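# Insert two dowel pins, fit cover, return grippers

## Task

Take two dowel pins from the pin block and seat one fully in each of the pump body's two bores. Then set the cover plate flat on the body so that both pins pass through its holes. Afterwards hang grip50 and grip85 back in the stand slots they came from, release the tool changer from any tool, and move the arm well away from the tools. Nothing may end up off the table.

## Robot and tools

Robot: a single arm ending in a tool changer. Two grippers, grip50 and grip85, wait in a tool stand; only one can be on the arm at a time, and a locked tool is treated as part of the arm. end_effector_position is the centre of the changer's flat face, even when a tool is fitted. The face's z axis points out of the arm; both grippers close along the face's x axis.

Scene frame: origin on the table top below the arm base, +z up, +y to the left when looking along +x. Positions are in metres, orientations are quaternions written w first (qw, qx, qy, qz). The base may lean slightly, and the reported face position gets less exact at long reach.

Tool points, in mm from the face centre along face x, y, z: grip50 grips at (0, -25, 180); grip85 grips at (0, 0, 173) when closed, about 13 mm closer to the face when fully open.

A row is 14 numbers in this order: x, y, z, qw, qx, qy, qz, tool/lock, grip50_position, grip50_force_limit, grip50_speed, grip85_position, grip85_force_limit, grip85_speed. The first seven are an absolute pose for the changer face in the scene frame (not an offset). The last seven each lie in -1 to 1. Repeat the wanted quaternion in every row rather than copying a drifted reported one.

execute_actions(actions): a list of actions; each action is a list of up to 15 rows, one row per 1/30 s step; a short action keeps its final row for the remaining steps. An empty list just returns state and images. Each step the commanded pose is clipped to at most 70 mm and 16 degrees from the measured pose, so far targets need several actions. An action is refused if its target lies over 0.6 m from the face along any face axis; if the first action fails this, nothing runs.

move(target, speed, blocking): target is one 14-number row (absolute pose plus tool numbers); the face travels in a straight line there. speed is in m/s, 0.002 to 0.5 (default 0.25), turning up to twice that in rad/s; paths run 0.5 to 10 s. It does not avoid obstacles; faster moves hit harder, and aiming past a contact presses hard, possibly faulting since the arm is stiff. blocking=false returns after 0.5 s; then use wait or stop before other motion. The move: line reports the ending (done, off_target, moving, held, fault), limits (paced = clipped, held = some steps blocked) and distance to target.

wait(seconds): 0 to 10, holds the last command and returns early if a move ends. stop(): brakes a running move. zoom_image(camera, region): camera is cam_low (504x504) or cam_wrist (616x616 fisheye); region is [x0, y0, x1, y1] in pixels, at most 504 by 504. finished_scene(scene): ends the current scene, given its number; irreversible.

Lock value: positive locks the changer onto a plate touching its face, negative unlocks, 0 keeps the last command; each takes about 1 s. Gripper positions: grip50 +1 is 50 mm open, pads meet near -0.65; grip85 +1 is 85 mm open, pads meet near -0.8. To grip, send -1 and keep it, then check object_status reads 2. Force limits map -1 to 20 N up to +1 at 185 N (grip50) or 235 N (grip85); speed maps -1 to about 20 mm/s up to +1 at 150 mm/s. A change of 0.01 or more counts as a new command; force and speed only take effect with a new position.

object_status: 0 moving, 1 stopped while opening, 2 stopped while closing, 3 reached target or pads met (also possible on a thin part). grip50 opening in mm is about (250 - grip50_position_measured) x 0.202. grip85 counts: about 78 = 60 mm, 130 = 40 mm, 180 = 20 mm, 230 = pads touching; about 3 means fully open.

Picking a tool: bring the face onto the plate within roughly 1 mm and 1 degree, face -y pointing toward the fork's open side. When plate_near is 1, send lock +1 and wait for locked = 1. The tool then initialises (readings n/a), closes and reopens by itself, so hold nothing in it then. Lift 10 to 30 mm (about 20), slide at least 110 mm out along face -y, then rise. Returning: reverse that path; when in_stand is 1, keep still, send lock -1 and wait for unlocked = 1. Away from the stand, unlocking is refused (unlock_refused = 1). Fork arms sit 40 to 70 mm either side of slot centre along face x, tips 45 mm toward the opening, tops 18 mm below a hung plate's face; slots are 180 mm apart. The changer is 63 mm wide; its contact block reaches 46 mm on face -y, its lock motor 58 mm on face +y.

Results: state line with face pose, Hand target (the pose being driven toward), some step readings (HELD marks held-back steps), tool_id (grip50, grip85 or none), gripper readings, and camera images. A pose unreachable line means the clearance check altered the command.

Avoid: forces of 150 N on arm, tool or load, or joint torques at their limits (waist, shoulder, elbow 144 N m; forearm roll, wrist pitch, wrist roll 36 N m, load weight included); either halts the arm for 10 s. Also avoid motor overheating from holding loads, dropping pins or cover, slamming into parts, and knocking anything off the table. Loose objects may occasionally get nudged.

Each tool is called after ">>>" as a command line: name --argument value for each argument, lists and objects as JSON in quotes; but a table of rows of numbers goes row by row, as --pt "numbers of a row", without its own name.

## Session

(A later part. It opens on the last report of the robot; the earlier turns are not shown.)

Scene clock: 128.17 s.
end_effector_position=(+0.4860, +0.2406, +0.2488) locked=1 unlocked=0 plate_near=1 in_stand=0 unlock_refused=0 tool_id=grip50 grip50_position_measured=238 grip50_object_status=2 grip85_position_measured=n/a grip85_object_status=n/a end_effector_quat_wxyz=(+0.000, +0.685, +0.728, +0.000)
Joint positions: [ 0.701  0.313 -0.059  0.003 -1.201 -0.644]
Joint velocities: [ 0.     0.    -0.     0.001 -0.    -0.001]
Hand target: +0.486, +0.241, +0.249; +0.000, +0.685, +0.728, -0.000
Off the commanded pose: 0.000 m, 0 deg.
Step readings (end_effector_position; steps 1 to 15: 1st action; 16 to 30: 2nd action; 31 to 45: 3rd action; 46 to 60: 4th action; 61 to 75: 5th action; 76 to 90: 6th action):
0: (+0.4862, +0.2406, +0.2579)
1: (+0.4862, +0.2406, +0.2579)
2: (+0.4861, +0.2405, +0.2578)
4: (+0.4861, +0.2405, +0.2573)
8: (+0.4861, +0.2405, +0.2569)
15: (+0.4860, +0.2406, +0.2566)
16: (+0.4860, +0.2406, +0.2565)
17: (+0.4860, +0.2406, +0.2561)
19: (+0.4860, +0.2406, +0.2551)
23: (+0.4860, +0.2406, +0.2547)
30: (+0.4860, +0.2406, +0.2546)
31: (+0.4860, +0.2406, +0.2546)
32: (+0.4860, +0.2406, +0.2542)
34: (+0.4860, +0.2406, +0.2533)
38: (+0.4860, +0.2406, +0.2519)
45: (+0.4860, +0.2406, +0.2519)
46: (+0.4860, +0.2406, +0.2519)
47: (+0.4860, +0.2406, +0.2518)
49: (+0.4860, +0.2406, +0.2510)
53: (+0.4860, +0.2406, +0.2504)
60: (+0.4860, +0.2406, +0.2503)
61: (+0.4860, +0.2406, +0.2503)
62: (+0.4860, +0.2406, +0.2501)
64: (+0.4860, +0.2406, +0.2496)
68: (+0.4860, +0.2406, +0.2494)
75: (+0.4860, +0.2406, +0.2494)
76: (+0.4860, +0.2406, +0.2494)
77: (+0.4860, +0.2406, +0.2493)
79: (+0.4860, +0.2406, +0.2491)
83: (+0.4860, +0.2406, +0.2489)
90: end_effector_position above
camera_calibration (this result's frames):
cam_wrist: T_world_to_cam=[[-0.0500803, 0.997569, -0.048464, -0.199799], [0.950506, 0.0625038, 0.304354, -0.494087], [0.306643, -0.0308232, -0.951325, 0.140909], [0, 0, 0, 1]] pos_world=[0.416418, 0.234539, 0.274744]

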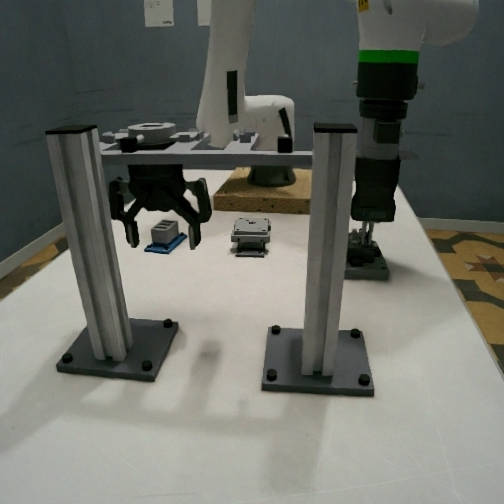

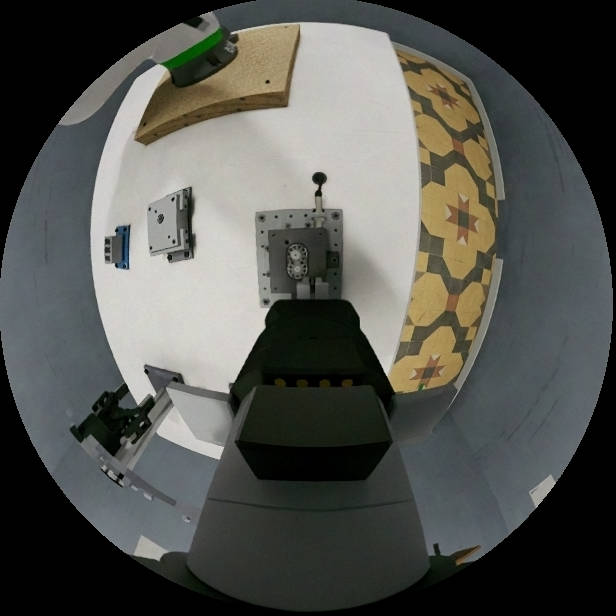

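>>> execute_actions --actions '[[[0.4860,0.2406,0.2492,0,0.6852,0.7284,0,0,-0.4,-0.3,-0.3,1,0,0]]]'

>>> move --target '[0.4860,0.2406,0.28,0,0.6852,0.7284,0,0,-0.4,-0.3,-0.3,1,0,0]' --speed 0.1

>>> zoom_image --camera "cam_wrist" --region '[260,220,340,300]'

>>> move --target '[0.4073,-0.1930,0.258,0,0.7402,0.6724,0,0,-0.4,-0.3,-0.3,1,0,0]' --speed 0.3

>>> execute_actions --actions '[[[0.4073,-0.1930,0.254,0,0.7402,0.6724,0,0,-0.4,-0.3,-0.3,1,0,0],[0.4073,-0.1930,0.250,0,0.7402,0.6724,0,0,-0.4,-0.3,-0.3,1,0,0],[0.4073,-0.1930,0.245,0,0.7402,0.6724,0,0,-0.4,-0.3,-0.3,1,0,0]]]'

>>> zoom_image --camera "cam_wrist" --region '[287,255,337,300]'

Scene clock: 133.73 s.
end_effector_position=(+0.4860, +0.2405, +0.2491) locked=1 unlocked=0 plate_near=1 in_stand=0 unlock_refused=0 tool_id=grip50 grip50_position_measured=212 grip50_object_status=3 grip85_position_measured=n/a grip85_object_status=n/a end_effector_quat_wxyz=(-0.000, +0.685, +0.728, -0.000)
Joint positions: [ 0.7    0.312 -0.058  0.003 -1.203 -0.644]
Joint velocities: [ 0.    -0.001 -0.    -0.001 -0.    -0.   ]
Hand target: +0.486, +0.241, +0.249; -0.000, +0.685, +0.728, -0.000
Off the commanded pose: 0.000 m, 0 deg.
Step readings (end_effector_position):
0: (+0.4860, +0.2406, +0.2487)
1: (+0.4861, +0.2406, +0.2486)
2: (+0.4861, +0.2406, +0.2482)
4: (+0.4861, +0.2406, +0.2483)
8: (+0.4860, +0.2405, +0.2486)
15: end_effector_position above
camera_calibration (this result's frames):
cam_wrist: T_world_to_cam=[[-0.049902, 0.997569, -0.0486338, -0.199728], [0.950604, 0.062377, 0.304075, -0.494131], [0.30637, -0.0310575, -0.951406, 0.141405], [0, 0, 0, 1]] pos_world=[0.416434, 0.234456, 0.275073]

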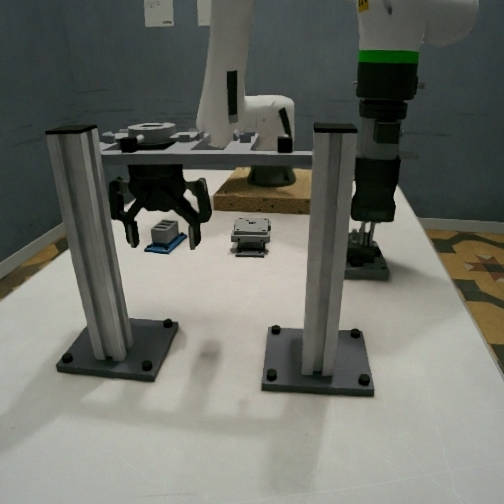

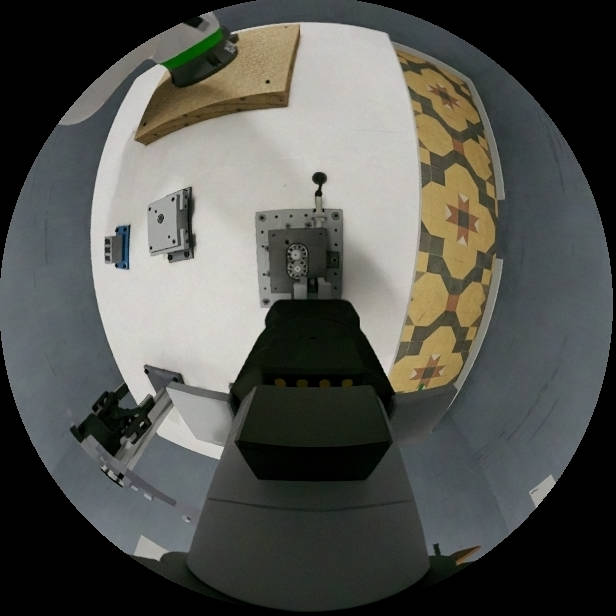

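Scene clock: 134.53 s.
end_effector_position=(+0.4860, +0.2406, +0.2799) locked=1 unlocked=0 plate_near=1 in_stand=0 unlock_refused=0 tool_id=grip50 grip50_position_measured=212 grip50_object_status=3 grip85_position_measured=n/a grip85_object_status=n/a end_effector_quat_wxyz=(+0.000, +0.685, +0.728, -0.000)
Joint positions: [ 0.701  0.288 -0.014  0.003 -1.271 -0.644]
Joint velocities: [ 0.    -0.     0.002 -0.001 -0.003  0.   ]
Hand target: +0.486, +0.241, +0.280; -0.000, +0.685, +0.728, +0.000
Off the commanded pose: 0.000 m, 0 deg.
move: done
camera_calibration (this result's frames):
cam_wrist: T_world_to_cam=[[-0.0500521, 0.99756, -0.0486608, -0.198212], [0.950524, 0.0625354, 0.304291, -0.503564], [0.306592, -0.0310229, -0.951335, 0.170595], [0, 0, 0, 1]] pos_world=[0.416426, 0.234512, 0.305878]

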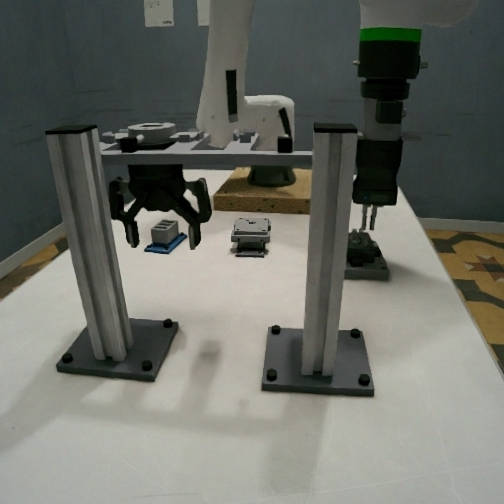

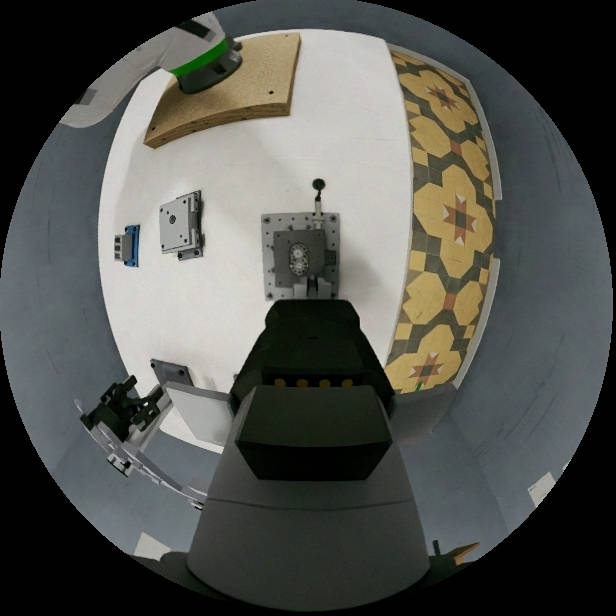

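Region (260, 220, 340, 300) of cam_wrist's 616x616 image, scaled by 6.300, with more detail than that image has.

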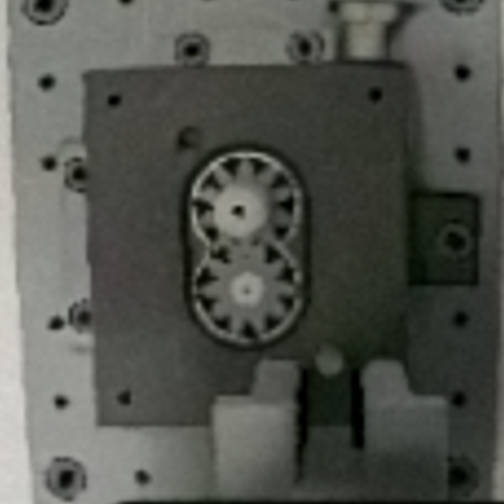

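Scene clock: 136.57 s.
end_effector_position=(+0.4066, -0.1925, +0.2579) locked=1 unlocked=0 plate_near=1 in_stand=0 unlock_refused=0 tool_id=grip50 grip50_position_measured=212 grip50_object_status=3 grip85_position_measured=n/a grip85_object_status=n/a end_effector_quat_wxyz=(+0.001, +0.740, +0.672, -0.000)
Joint positions: [-0.149  0.078 -0.314  0.005 -1.177  0.048]
Joint velocities: [-0.003  0.003  0.002 -0.    -0.002  0.003]
Hand target: +0.407, -0.193, +0.258; +0.001, +0.740, +0.672, -0.000
Off the commanded pose: 0.001 m, 0 deg.
move: done
camera_calibration (this result's frames):
cam_wrist: T_world_to_cam=[[0.106549, 0.993073, -0.0495271, 0.164459], [0.948464, -0.08656, 0.304832, -0.422247], [0.298434, -0.0794542, -0.951117, 0.154499], [0, 0, 0, 1]] pos_world=[0.336855, -0.187594, 0.283806]

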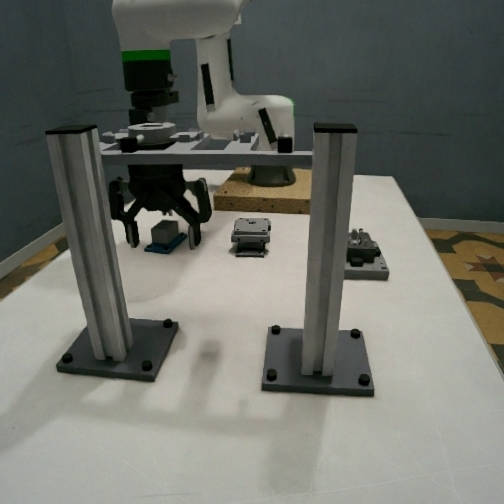

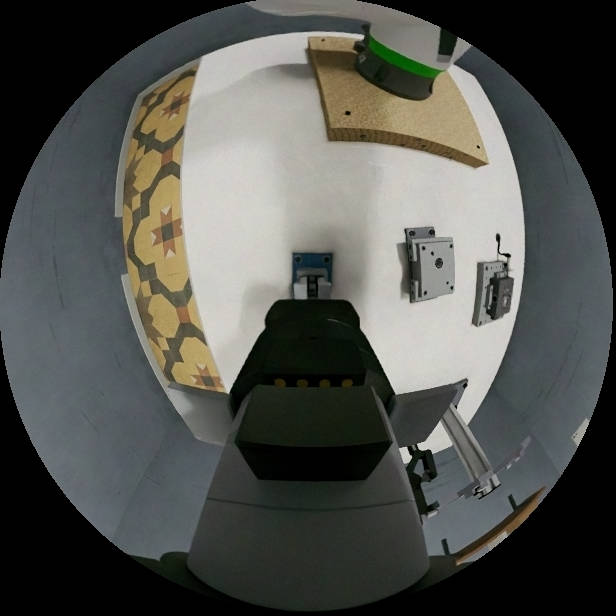

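Scene clock: 137.07 s.
end_effector_position=(+0.4073, -0.1930, +0.2451) locked=1 unlocked=0 plate_near=1 in_stand=0 unlock_refused=0 tool_id=grip50 grip50_position_measured=212 grip50_object_status=3 grip85_position_measured=n/a grip85_object_status=n/a end_effector_quat_wxyz=(-0.000, +0.740, +0.672, +0.000)
Joint positions: [-0.15   0.094 -0.329  0.004 -1.147  0.049]
Joint velocities: [ 0.     0.001 -0.001 -0.001  0.002 -0.   ]
Hand target: +0.407, -0.193, +0.245; +0.000, +0.740, +0.672, -0.000
Off the commanded pose: 0.000 m, 0 deg.
Step readings (end_effector_position):
0: (+0.4066, -0.1925, +0.2579)
1: (+0.4066, -0.1925, +0.2579)
2: (+0.4066, -0.1926, +0.2573)
4: (+0.4070, -0.1928, +0.2530)
8: (+0.4072, -0.1929, +0.2460)
15: end_effector_position above
camera_calibration (this result's frames):
cam_wrist: T_world_to_cam=[[0.106585, 0.993121, -0.0484743, 0.163958], [0.948611, -0.0869574, 0.304262, -0.419078], [0.297954, -0.0784132, -0.951354, 0.142485], [0, 0, 0, 1]] pos_world=[0.337612, -0.1881, 0.271011]

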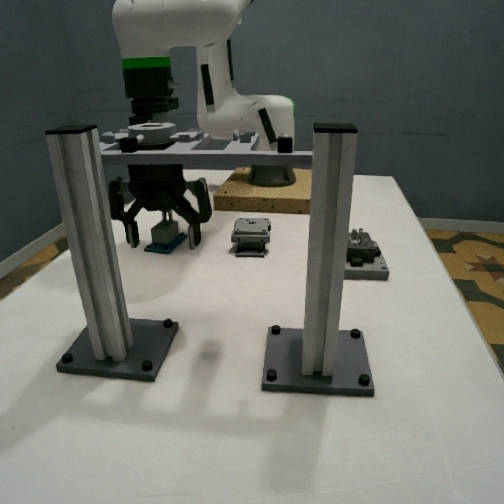

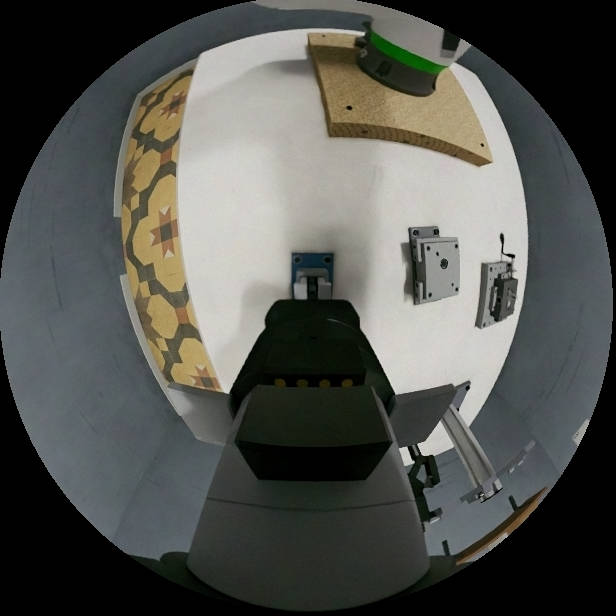

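Region (287, 255, 337, 300) of cam_wrist's 616x616 image, scaled by 10.080, with more detail than that image has; it fills the top 454 rows of this view, and the rest is white.

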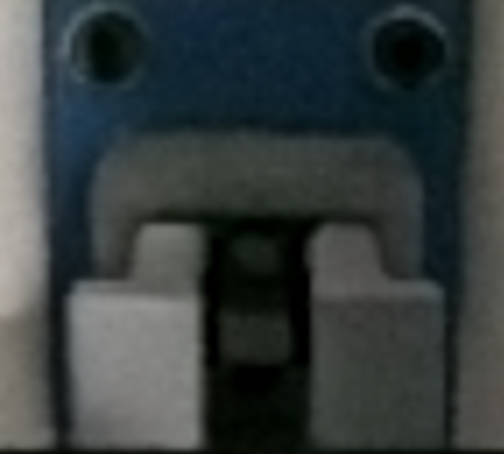

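Same as before. Descend and grip.

>>> move --target '[0.4073,-0.1930,0.2262,0,0.7402,0.6724,0,0,-0.4,-0.3,-0.3,1,0,0]' --speed 0.02

>>> execute_actions --actions '[[[0.4073,-0.1930,0.2262,0,0.7402,0.6724,0,0,-1,-0.3,-0.8,1,0,0]]]'

Scene clock: 140.80 s.
end_effector_position=(+0.4073, -0.1930, +0.2263) locked=1 unlocked=0 plate_near=1 in_stand=0 unlock_refused=0 tool_id=grip50 grip50_position_measured=212 grip50_object_status=3 grip85_position_measured=n/a grip85_object_status=n/a end_effector_quat_wxyz=(+0.000, +0.740, +0.672, -0.000)
Joint positions: [-0.15   0.115 -0.354  0.004 -1.101  0.049]
Joint velocities: [ 0.     0.001 -0.001 -0.001  0.003  0.   ]
Hand target: +0.407, -0.193, +0.226; +0.000, +0.740, +0.672, -0.000
Off the commanded pose: 0.000 m, 0 deg.
move: done
camera_calibration (this result's frames):
cam_wrist: T_world_to_cam=[[0.106506, 0.993126, -0.048549, 0.163116], [0.94863, -0.0868619, 0.30423, -0.413348], [0.297922, -0.0784574, -0.951361, 0.124636], [0, 0, 0, 1]] pos_world=[0.337609, -0.18812, 0.252246]

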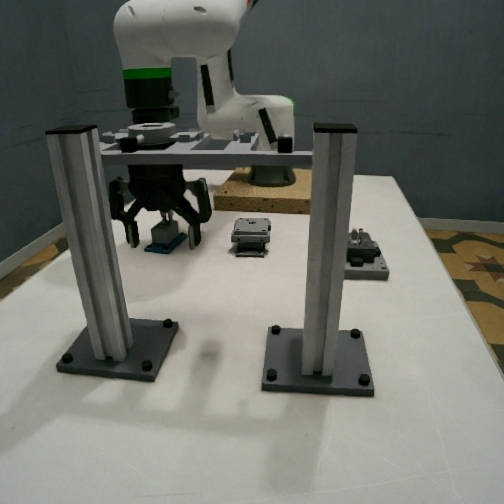

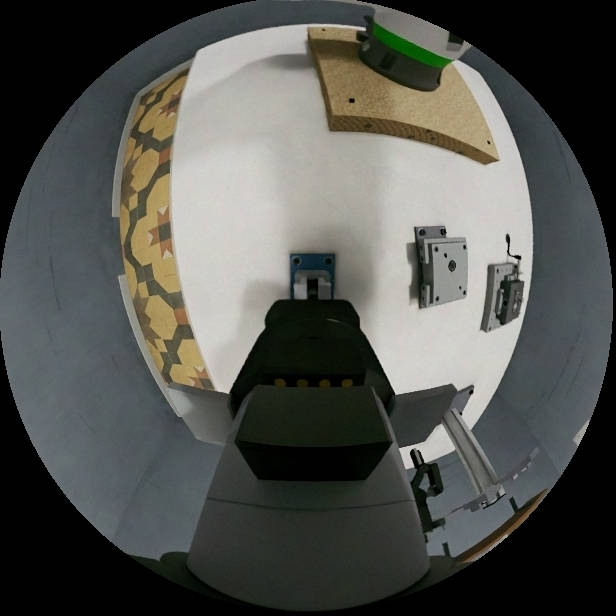

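Scene clock: 141.30 s.
end_effector_position=(+0.4073, -0.1930, +0.2262) locked=1 unlocked=0 plate_near=1 in_stand=0 unlock_refused=0 tool_id=grip50 grip50_position_measured=238 grip50_object_status=2 grip85_position_measured=n/a grip85_object_status=n/a end_effector_quat_wxyz=(+0.000, +0.740, +0.672, -0.000)
Joint positions: [-0.15   0.115 -0.354  0.004 -1.101  0.049]
Joint velocities: [-0. -0. -0. -0. -0. -0.]
Hand target: +0.407, -0.193, +0.226; -0.000, +0.740, +0.672, +0.000
Off the commanded pose: 0.000 m, 0 deg.
Step readings (end_effector_position):
0: (+0.4073, -0.1930, +0.2263)
1: (+0.4073, -0.1930, +0.2263)
2: (+0.4073, -0.1930, +0.2263)
4: (+0.4073, -0.1930, +0.2262)
8: (+0.4073, -0.1930, +0.2262)
15: end_effector_position above
camera_calibration (this result's frames):
cam_wrist: T_world_to_cam=[[0.106498, 0.993126, -0.0485697, 0.163125], [0.948626, -0.0868469, 0.304247, -0.413333], [0.297937, -0.0784762, -0.951354, 0.124553], [0, 0, 0, 1]] pos_world=[0.337617, -0.188126, 0.252172]

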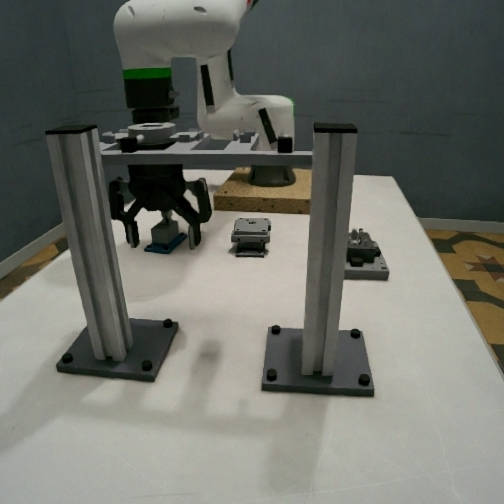

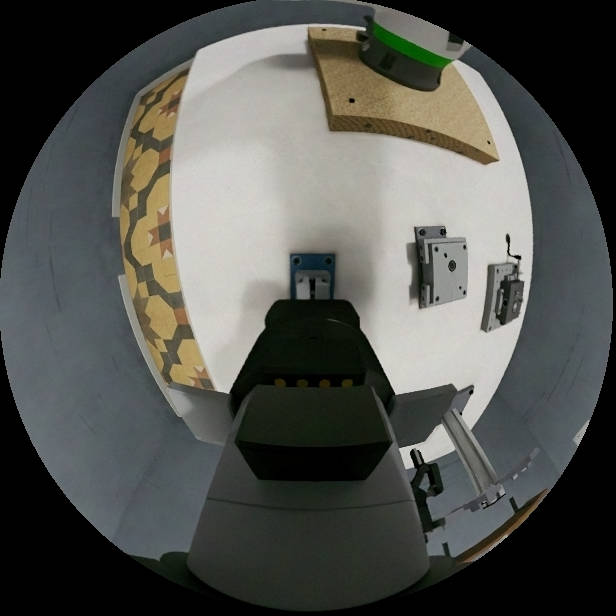

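>>> move --target '[0.4073,-0.1930,0.272,0,0.7402,0.6724,0,0,-1,-0.3,-0.8,1,0,0]' --speed 0.07

>>> move --target '[0.4404,0.2076,0.284,0,0.6852,0.7284,0,0,-1,-0.3,-0.8,1,0,0]' --speed 0.3

>>> execute_actions --actions '[[[0.4404,0.2076,0.28,0,0.6852,0.7284,0,0,-1,-0.3,-0.8,1,0,0]]]'

>>> zoom_image --camera "cam_wrist" --region '[294,260,334,300]'

Scene clock: 147.70 s.
end_effector_position=(+0.4073, -0.1930, +0.2719) locked=1 unlocked=0 plate_near=1 in_stand=0 unlock_refused=0 tool_id=grip50 grip50_position_measured=238 grip50_object_status=2 grip85_position_measured=n/a grip85_object_status=n/a end_effector_quat_wxyz=(+0.000, +0.740, +0.672, -0.000)
Joint positions: [-0.15   0.067 -0.29   0.004 -1.213  0.049]
Joint velocities: [ 0.    -0.     0.002 -0.001 -0.004 -0.001]
Hand target: +0.407, -0.193, +0.272; -0.000, +0.740, +0.672, +0.000
Off the commanded pose: 0.000 m, 0 deg.
move: done
camera_calibration (this result's frames):
cam_wrist: T_world_to_cam=[[0.106606, 0.993112, -0.0486111, 0.165316], [0.948628, -0.0869404, 0.304215, -0.427241], [0.297893, -0.0785452, -0.951362, 0.16801], [0, 0, 0, 1]] pos_world=[0.33762, -0.188125, 0.297848]

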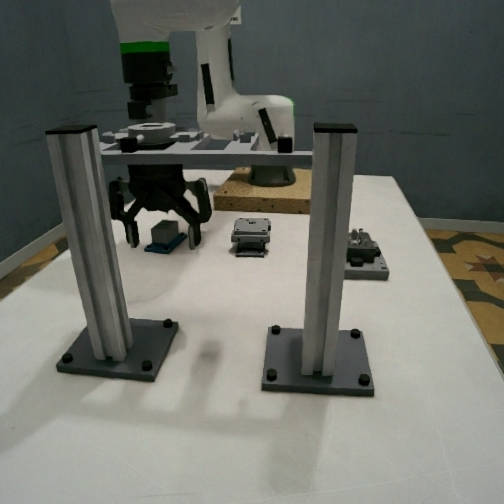

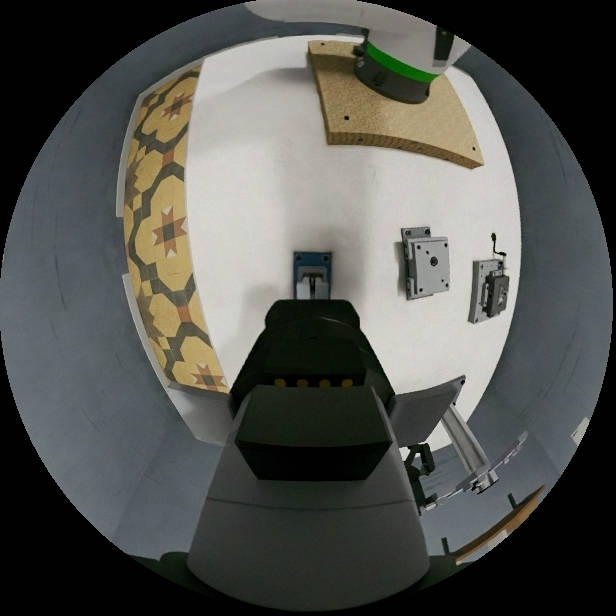

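Scene clock: 149.57 s.
end_effector_position=(+0.4410, +0.2071, +0.2841) locked=1 unlocked=0 plate_near=1 in_stand=0 unlock_refused=0 tool_id=grip50 grip50_position_measured=238 grip50_object_status=2 grip85_position_measured=n/a grip85_object_status=n/a end_effector_quat_wxyz=(-0.000, +0.685, +0.728, +0.000)
Joint positions: [ 0.708  0.152 -0.169  0.002 -1.252 -0.651]
Joint velocities: [ 0.001  0.003  0.003 -0.    -0.001 -0.001]
Hand target: +0.441, +0.207, +0.284; -0.000, +0.685, +0.728, +0.000
Off the commanded pose: 0.001 m, 0 deg.
move: done
camera_calibration (this result's frames):
cam_wrist: T_world_to_cam=[[-0.0500446, 0.997615, -0.0475348, -0.167238], [0.950673, 0.0621702, 0.3039, -0.459852], [0.30613, -0.0299815, -0.951517, 0.187323], [0, 0, 0, 1]] pos_world=[0.371454, 0.201044, 0.310041]

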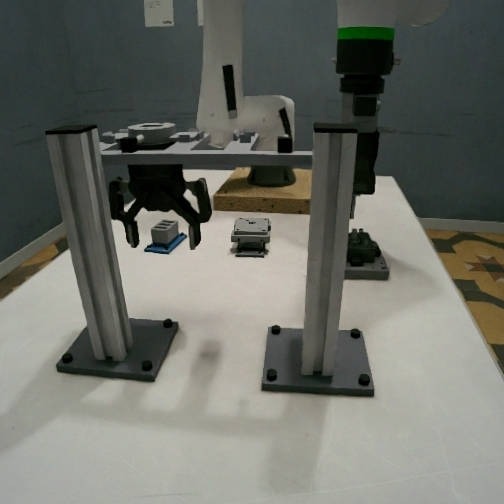

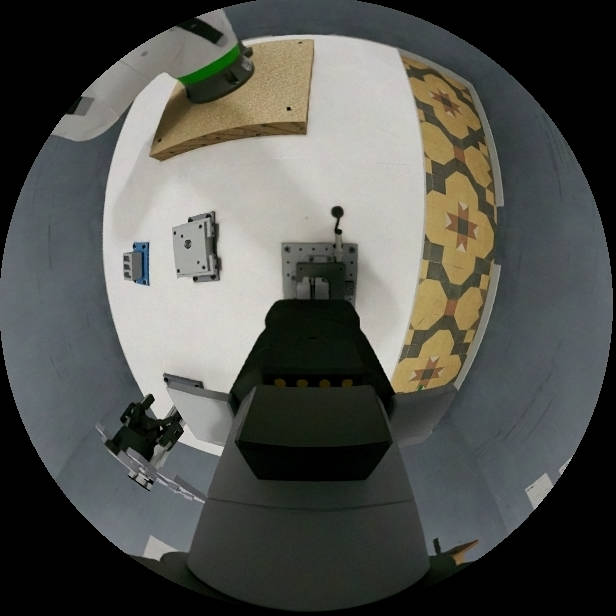

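Scene clock: 150.07 s.
end_effector_position=(+0.4404, +0.2076, +0.2800) locked=1 unlocked=0 plate_near=1 in_stand=0 unlock_refused=0 tool_id=grip50 grip50_position_measured=238 grip50_object_status=2 grip85_position_measured=n/a grip85_object_status=n/a end_effector_quat_wxyz=(-0.000, +0.685, +0.728, +0.000)
Joint positions: [ 0.71   0.154 -0.177  0.003 -1.242 -0.654]
Joint velocities: [ 0.     0.    -0.    -0.001  0.    -0.   ]
Hand target: +0.440, +0.208, +0.280; -0.000, +0.685, +0.728, -0.000
Off the commanded pose: 0.000 m, 0 deg.
Step readings (end_effector_position):
0: (+0.4410, +0.2071, +0.2841)
1: (+0.4410, +0.2072, +0.2840)
2: (+0.4409, +0.2072, +0.2835)
4: (+0.4405, +0.2074, +0.2812)
8: (+0.4404, +0.2076, +0.2802)
15: end_effector_position above
camera_calibration (this result's frames):
cam_wrist: T_world_to_cam=[[-0.0500676, 0.997566, -0.0485325, -0.167621], [0.950542, 0.0625092, 0.304242, -0.458162], [0.306535, -0.0308995, -0.951358, 0.183655], [0, 0, 0, 1]] pos_world=[0.370813, 0.201528, 0.305979]

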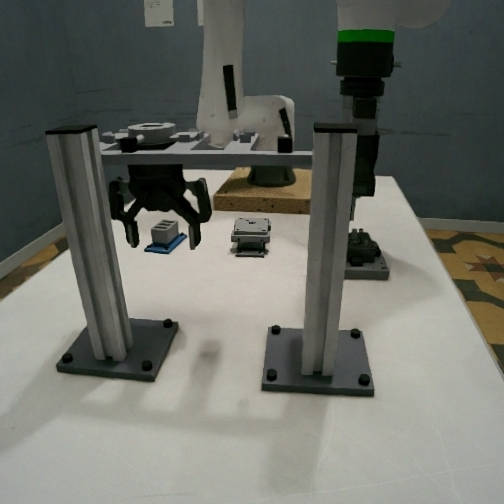

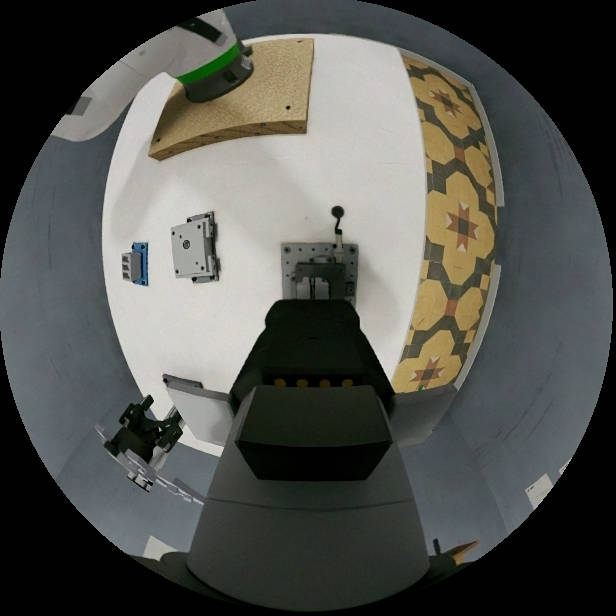

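Region (294, 260, 334, 300) of cam_wrist's 616x616 image, scaled by 12.600, with more detail than that image has.

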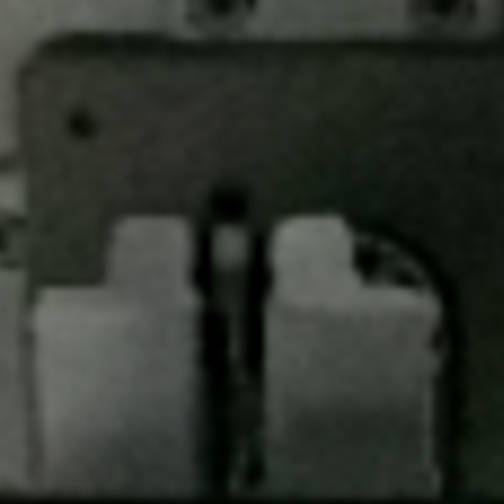

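>>> move --target '[0.4401,0.2073,0.2603,0,0.6852,0.7284,0,0,-1,-0.3,-0.8,1,0,0]' --speed 0.04

>>> execute_actions --actions '[[[0.4401,0.2073,0.2590,0,0.6852,0.7284,0,0,-1,-0.3,-0.8,1,0,0]],[[0.4401,0.2073,0.2582,0,0.6852,0.7284,0,0,-1,-0.3,-0.8,1,0,0]],[[0.4401,0.2073,0.2575,0,0.6852,0.7284,0,0,-1,-0.3,-0.8,1,0,0]]]'

Scene clock: 156.47 s.
end_effector_position=(+0.4401, +0.2073, +0.2604) locked=1 unlocked=0 plate_near=1 in_stand=0 unlock_refused=0 tool_id=grip50 grip50_position_measured=238 grip50_object_status=2 grip85_position_measured=n/a grip85_object_status=n/a end_effector_quat_wxyz=(-0.000, +0.685, +0.728, +0.000)
Joint positions: [ 0.71   0.17  -0.207  0.003 -1.196 -0.654]
Joint velocities: [-0.     0.    -0.001  0.     0.002 -0.   ]
Hand target: +0.440, +0.207, +0.260; +0.000, +0.685, +0.728, -0.000
Off the commanded pose: 0.000 m, 0 deg.
move: done
camera_calibration (this result's frames):
cam_wrist: T_world_to_cam=[[-0.0500581, 0.997567, -0.0485235, -0.168309], [0.950549, 0.0624966, 0.304221, -0.451865], [0.306513, -0.0308952, -0.951365, 0.165082], [0, 0, 0, 1]] pos_world=[0.370495, 0.20124, 0.286353]

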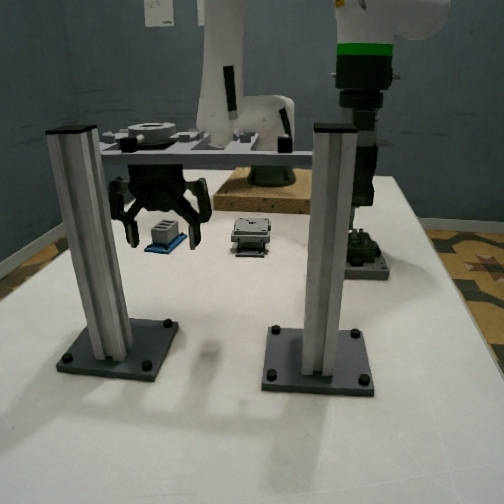

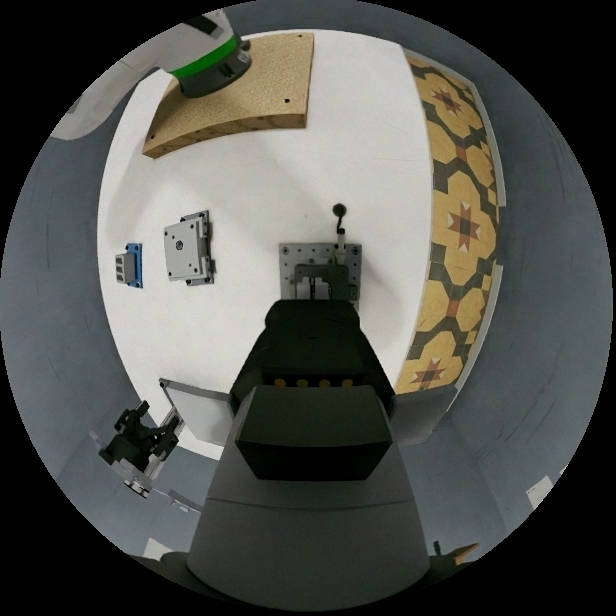

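Scene clock: 157.97 s.
end_effector_position=(+0.4401, +0.2073, +0.2575) locked=1 unlocked=0 plate_near=1 in_stand=0 unlock_refused=0 tool_id=grip50 grip50_position_measured=238 grip50_object_status=2 grip85_position_measured=n/a grip85_object_status=n/a end_effector_quat_wxyz=(+0.000, +0.685, +0.728, -0.000)
Joint positions: [ 0.71   0.172 -0.211  0.003 -1.189 -0.654]
Joint velocities: [ 0.     0.    -0.     0.001 -0.001 -0.   ]
Hand target: +0.440, +0.207, +0.258; +0.000, +0.685, +0.728, -0.000
Off the commanded pose: 0.000 m, 0 deg.
Step readings (end_effector_position; steps 1 to 15: 1st action; 16 to 30: 2nd action; 31 to 45: 3rd action):
0: (+0.4401, +0.2073, +0.2604)
1: (+0.4401, +0.2073, +0.2604)
2: (+0.4401, +0.2073, +0.2601)
4: (+0.4401, +0.2073, +0.2594)
8: (+0.4401, +0.2073, +0.2591)
15: (+0.4401, +0.2073, +0.2590)
16: (+0.4401, +0.2073, +0.2590)
17: (+0.4401, +0.2073, +0.2588)
19: (+0.4401, +0.2073, +0.2584)
23: (+0.4401, +0.2073, +0.2582)
30: (+0.4401, +0.2073, +0.2582)
31: (+0.4401, +0.2073, +0.2582)
32: (+0.4401, +0.2073, +0.2581)
34: (+0.4401, +0.2073, +0.2577)
38: (+0.4401, +0.2073, +0.2575)
45: end_effector_position above
camera_calibration (this result's frames):
cam_wrist: T_world_to_cam=[[-0.0500759, 0.997564, -0.0485541, -0.168418], [0.950543, 0.0625234, 0.304236, -0.451005], [0.306531, -0.0309178, -0.951359, 0.162327], [0, 0, 0, 1]] pos_world=[0.370507, 0.201225, 0.283465]

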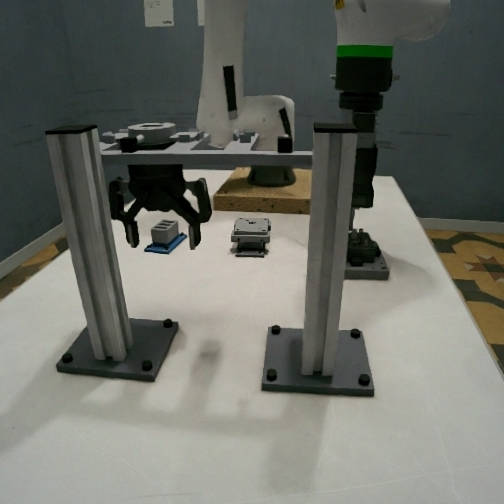

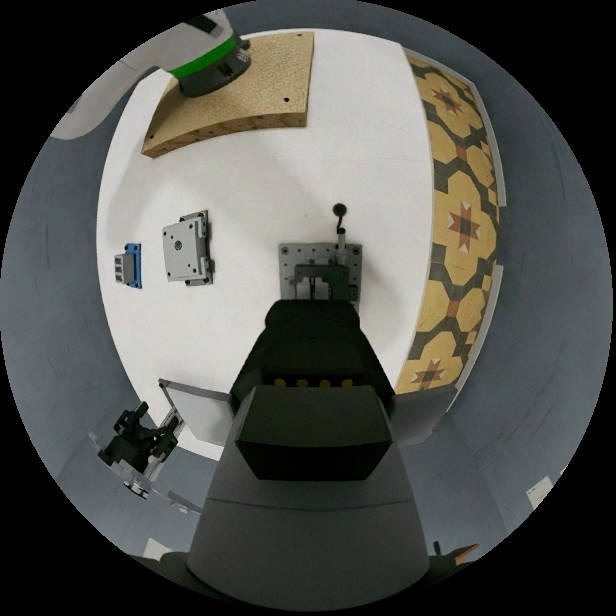

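>>> execute_actions --actions '[[[0.4401,0.2073,0.2555,0,0.6852,0.7284,0,0,-1,-0.3,-0.8,1,0,0]],[[0.4401,0.2073,0.2530,0,0.6852,0.7284,0,0,-1,-0.3,-0.8,1,0,0]],[[0.4401,0.2073,0.2507,0,0.6852,0.7284,0,0,-1,-0.3,-0.8,1,0,0]],[[0.4401,0.2073,0.2494,0,0.6852,0.7284,0,0,-1,-0.3,-0.8,1,0,0]],[[0.4401,0.2073,0.2487,0,0.6852,0.7284,0,0,-1,-0.3,-0.8,1,0,0]]]'

>>> zoom_image --camera "cam_wrist" --region '[140,190,240,300]'

Scene clock: 163.67 s.
end_effector_position=(+0.4401, +0.2073, +0.2487) locked=1 unlocked=0 plate_near=1 in_stand=0 unlock_refused=0 tool_id=grip50 grip50_position_measured=238 grip50_object_status=2 grip85_position_measured=n/a grip85_object_status=n/a end_effector_quat_wxyz=(+0.000, +0.685, +0.728, +0.000)
Joint positions: [ 0.71   0.181 -0.223  0.003 -1.169 -0.654]
Joint velocities: [ 0.     0.001 -0.001 -0.     0.001  0.   ]
Hand target: +0.440, +0.207, +0.249; +0.000, +0.685, +0.728, -0.000
Off the commanded pose: 0.000 m, 0 deg.
Step readings (end_effector_position; steps 1 to 15: 1st action; 16 to 30: 2nd action; 31 to 45: 3rd action; 46 to 60: 4th action; 61 to 75: 5th action):
0: (+0.4401, +0.2073, +0.2575)
1: (+0.4401, +0.2073, +0.2575)
2: (+0.4401, +0.2073, +0.2571)
4: (+0.4401, +0.2073, +0.2560)
8: (+0.4401, +0.2073, +0.2556)
15: (+0.4401, +0.2073, +0.2555)
16: (+0.4401, +0.2073, +0.2555)
17: (+0.4401, +0.2073, +0.2550)
19: (+0.4401, +0.2073, +0.2540)
23: (+0.4402, +0.2073, +0.2535)
30: (+0.4401, +0.2073, +0.2527)
31: (+0.4401, +0.2073, +0.2527)
32: (+0.4401, +0.2073, +0.2523)
34: (+0.4401, +0.2073, +0.2512)
38: (+0.4401, +0.2073, +0.2508)
45: (+0.4401, +0.2073, +0.2507)
46: (+0.4401, +0.2073, +0.2507)
47: (+0.4401, +0.2073, +0.2504)
49: (+0.4401, +0.2073, +0.2497)
53: (+0.4401, +0.2073, +0.2494)
60: (+0.4401, +0.2073, +0.2494)
61: (+0.4401, +0.2073, +0.2494)
62: (+0.4401, +0.2073, +0.2493)
64: (+0.4401, +0.2073, +0.2489)
68: (+0.4401, +0.2073, +0.2488)
75: end_effector_position above
camera_calibration (this result's frames):
cam_wrist: T_world_to_cam=[[-0.0500866, 0.997566, -0.0485179, -0.168852], [0.950529, 0.0625239, 0.304278, -0.448348], [0.306571, -0.0308774, -0.951347, 0.153955], [0, 0, 0, 1]] pos_world=[0.370513, 0.201227, 0.274695]

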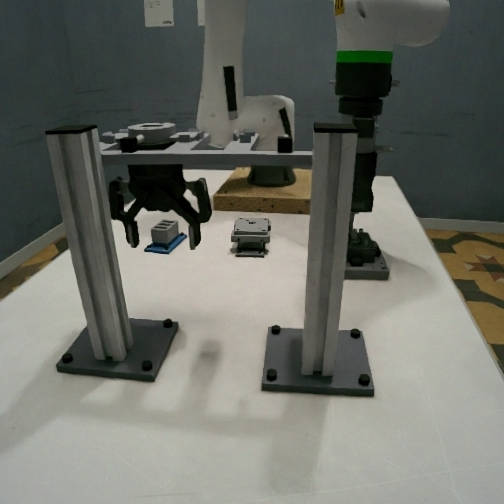

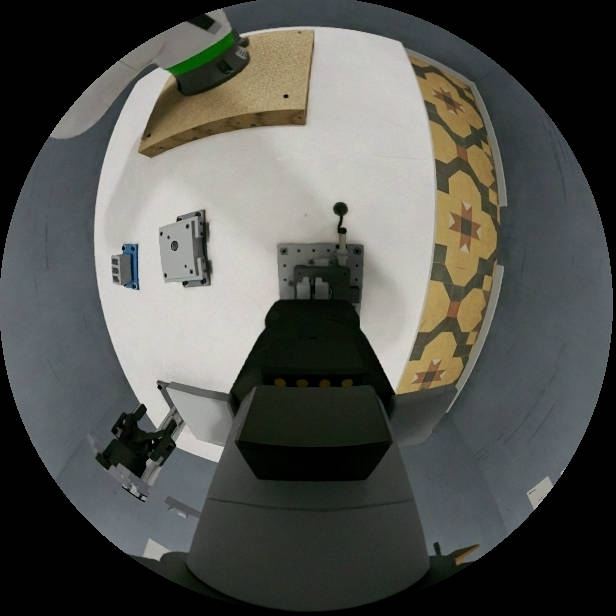

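Region (140, 190, 240, 300) of cam_wrist's 616x616 image, scaled by 4.582, with more detail than that image has; it fills the left 458 columns of this view, and the rest is white.

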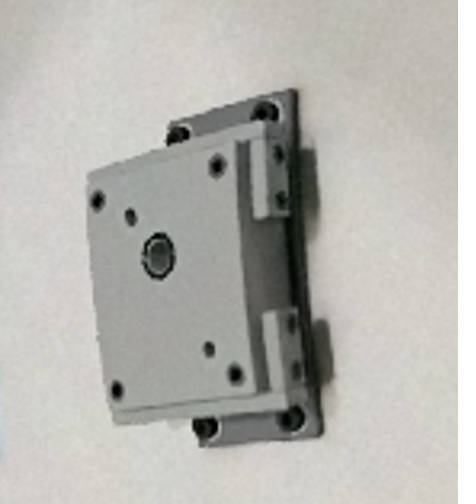

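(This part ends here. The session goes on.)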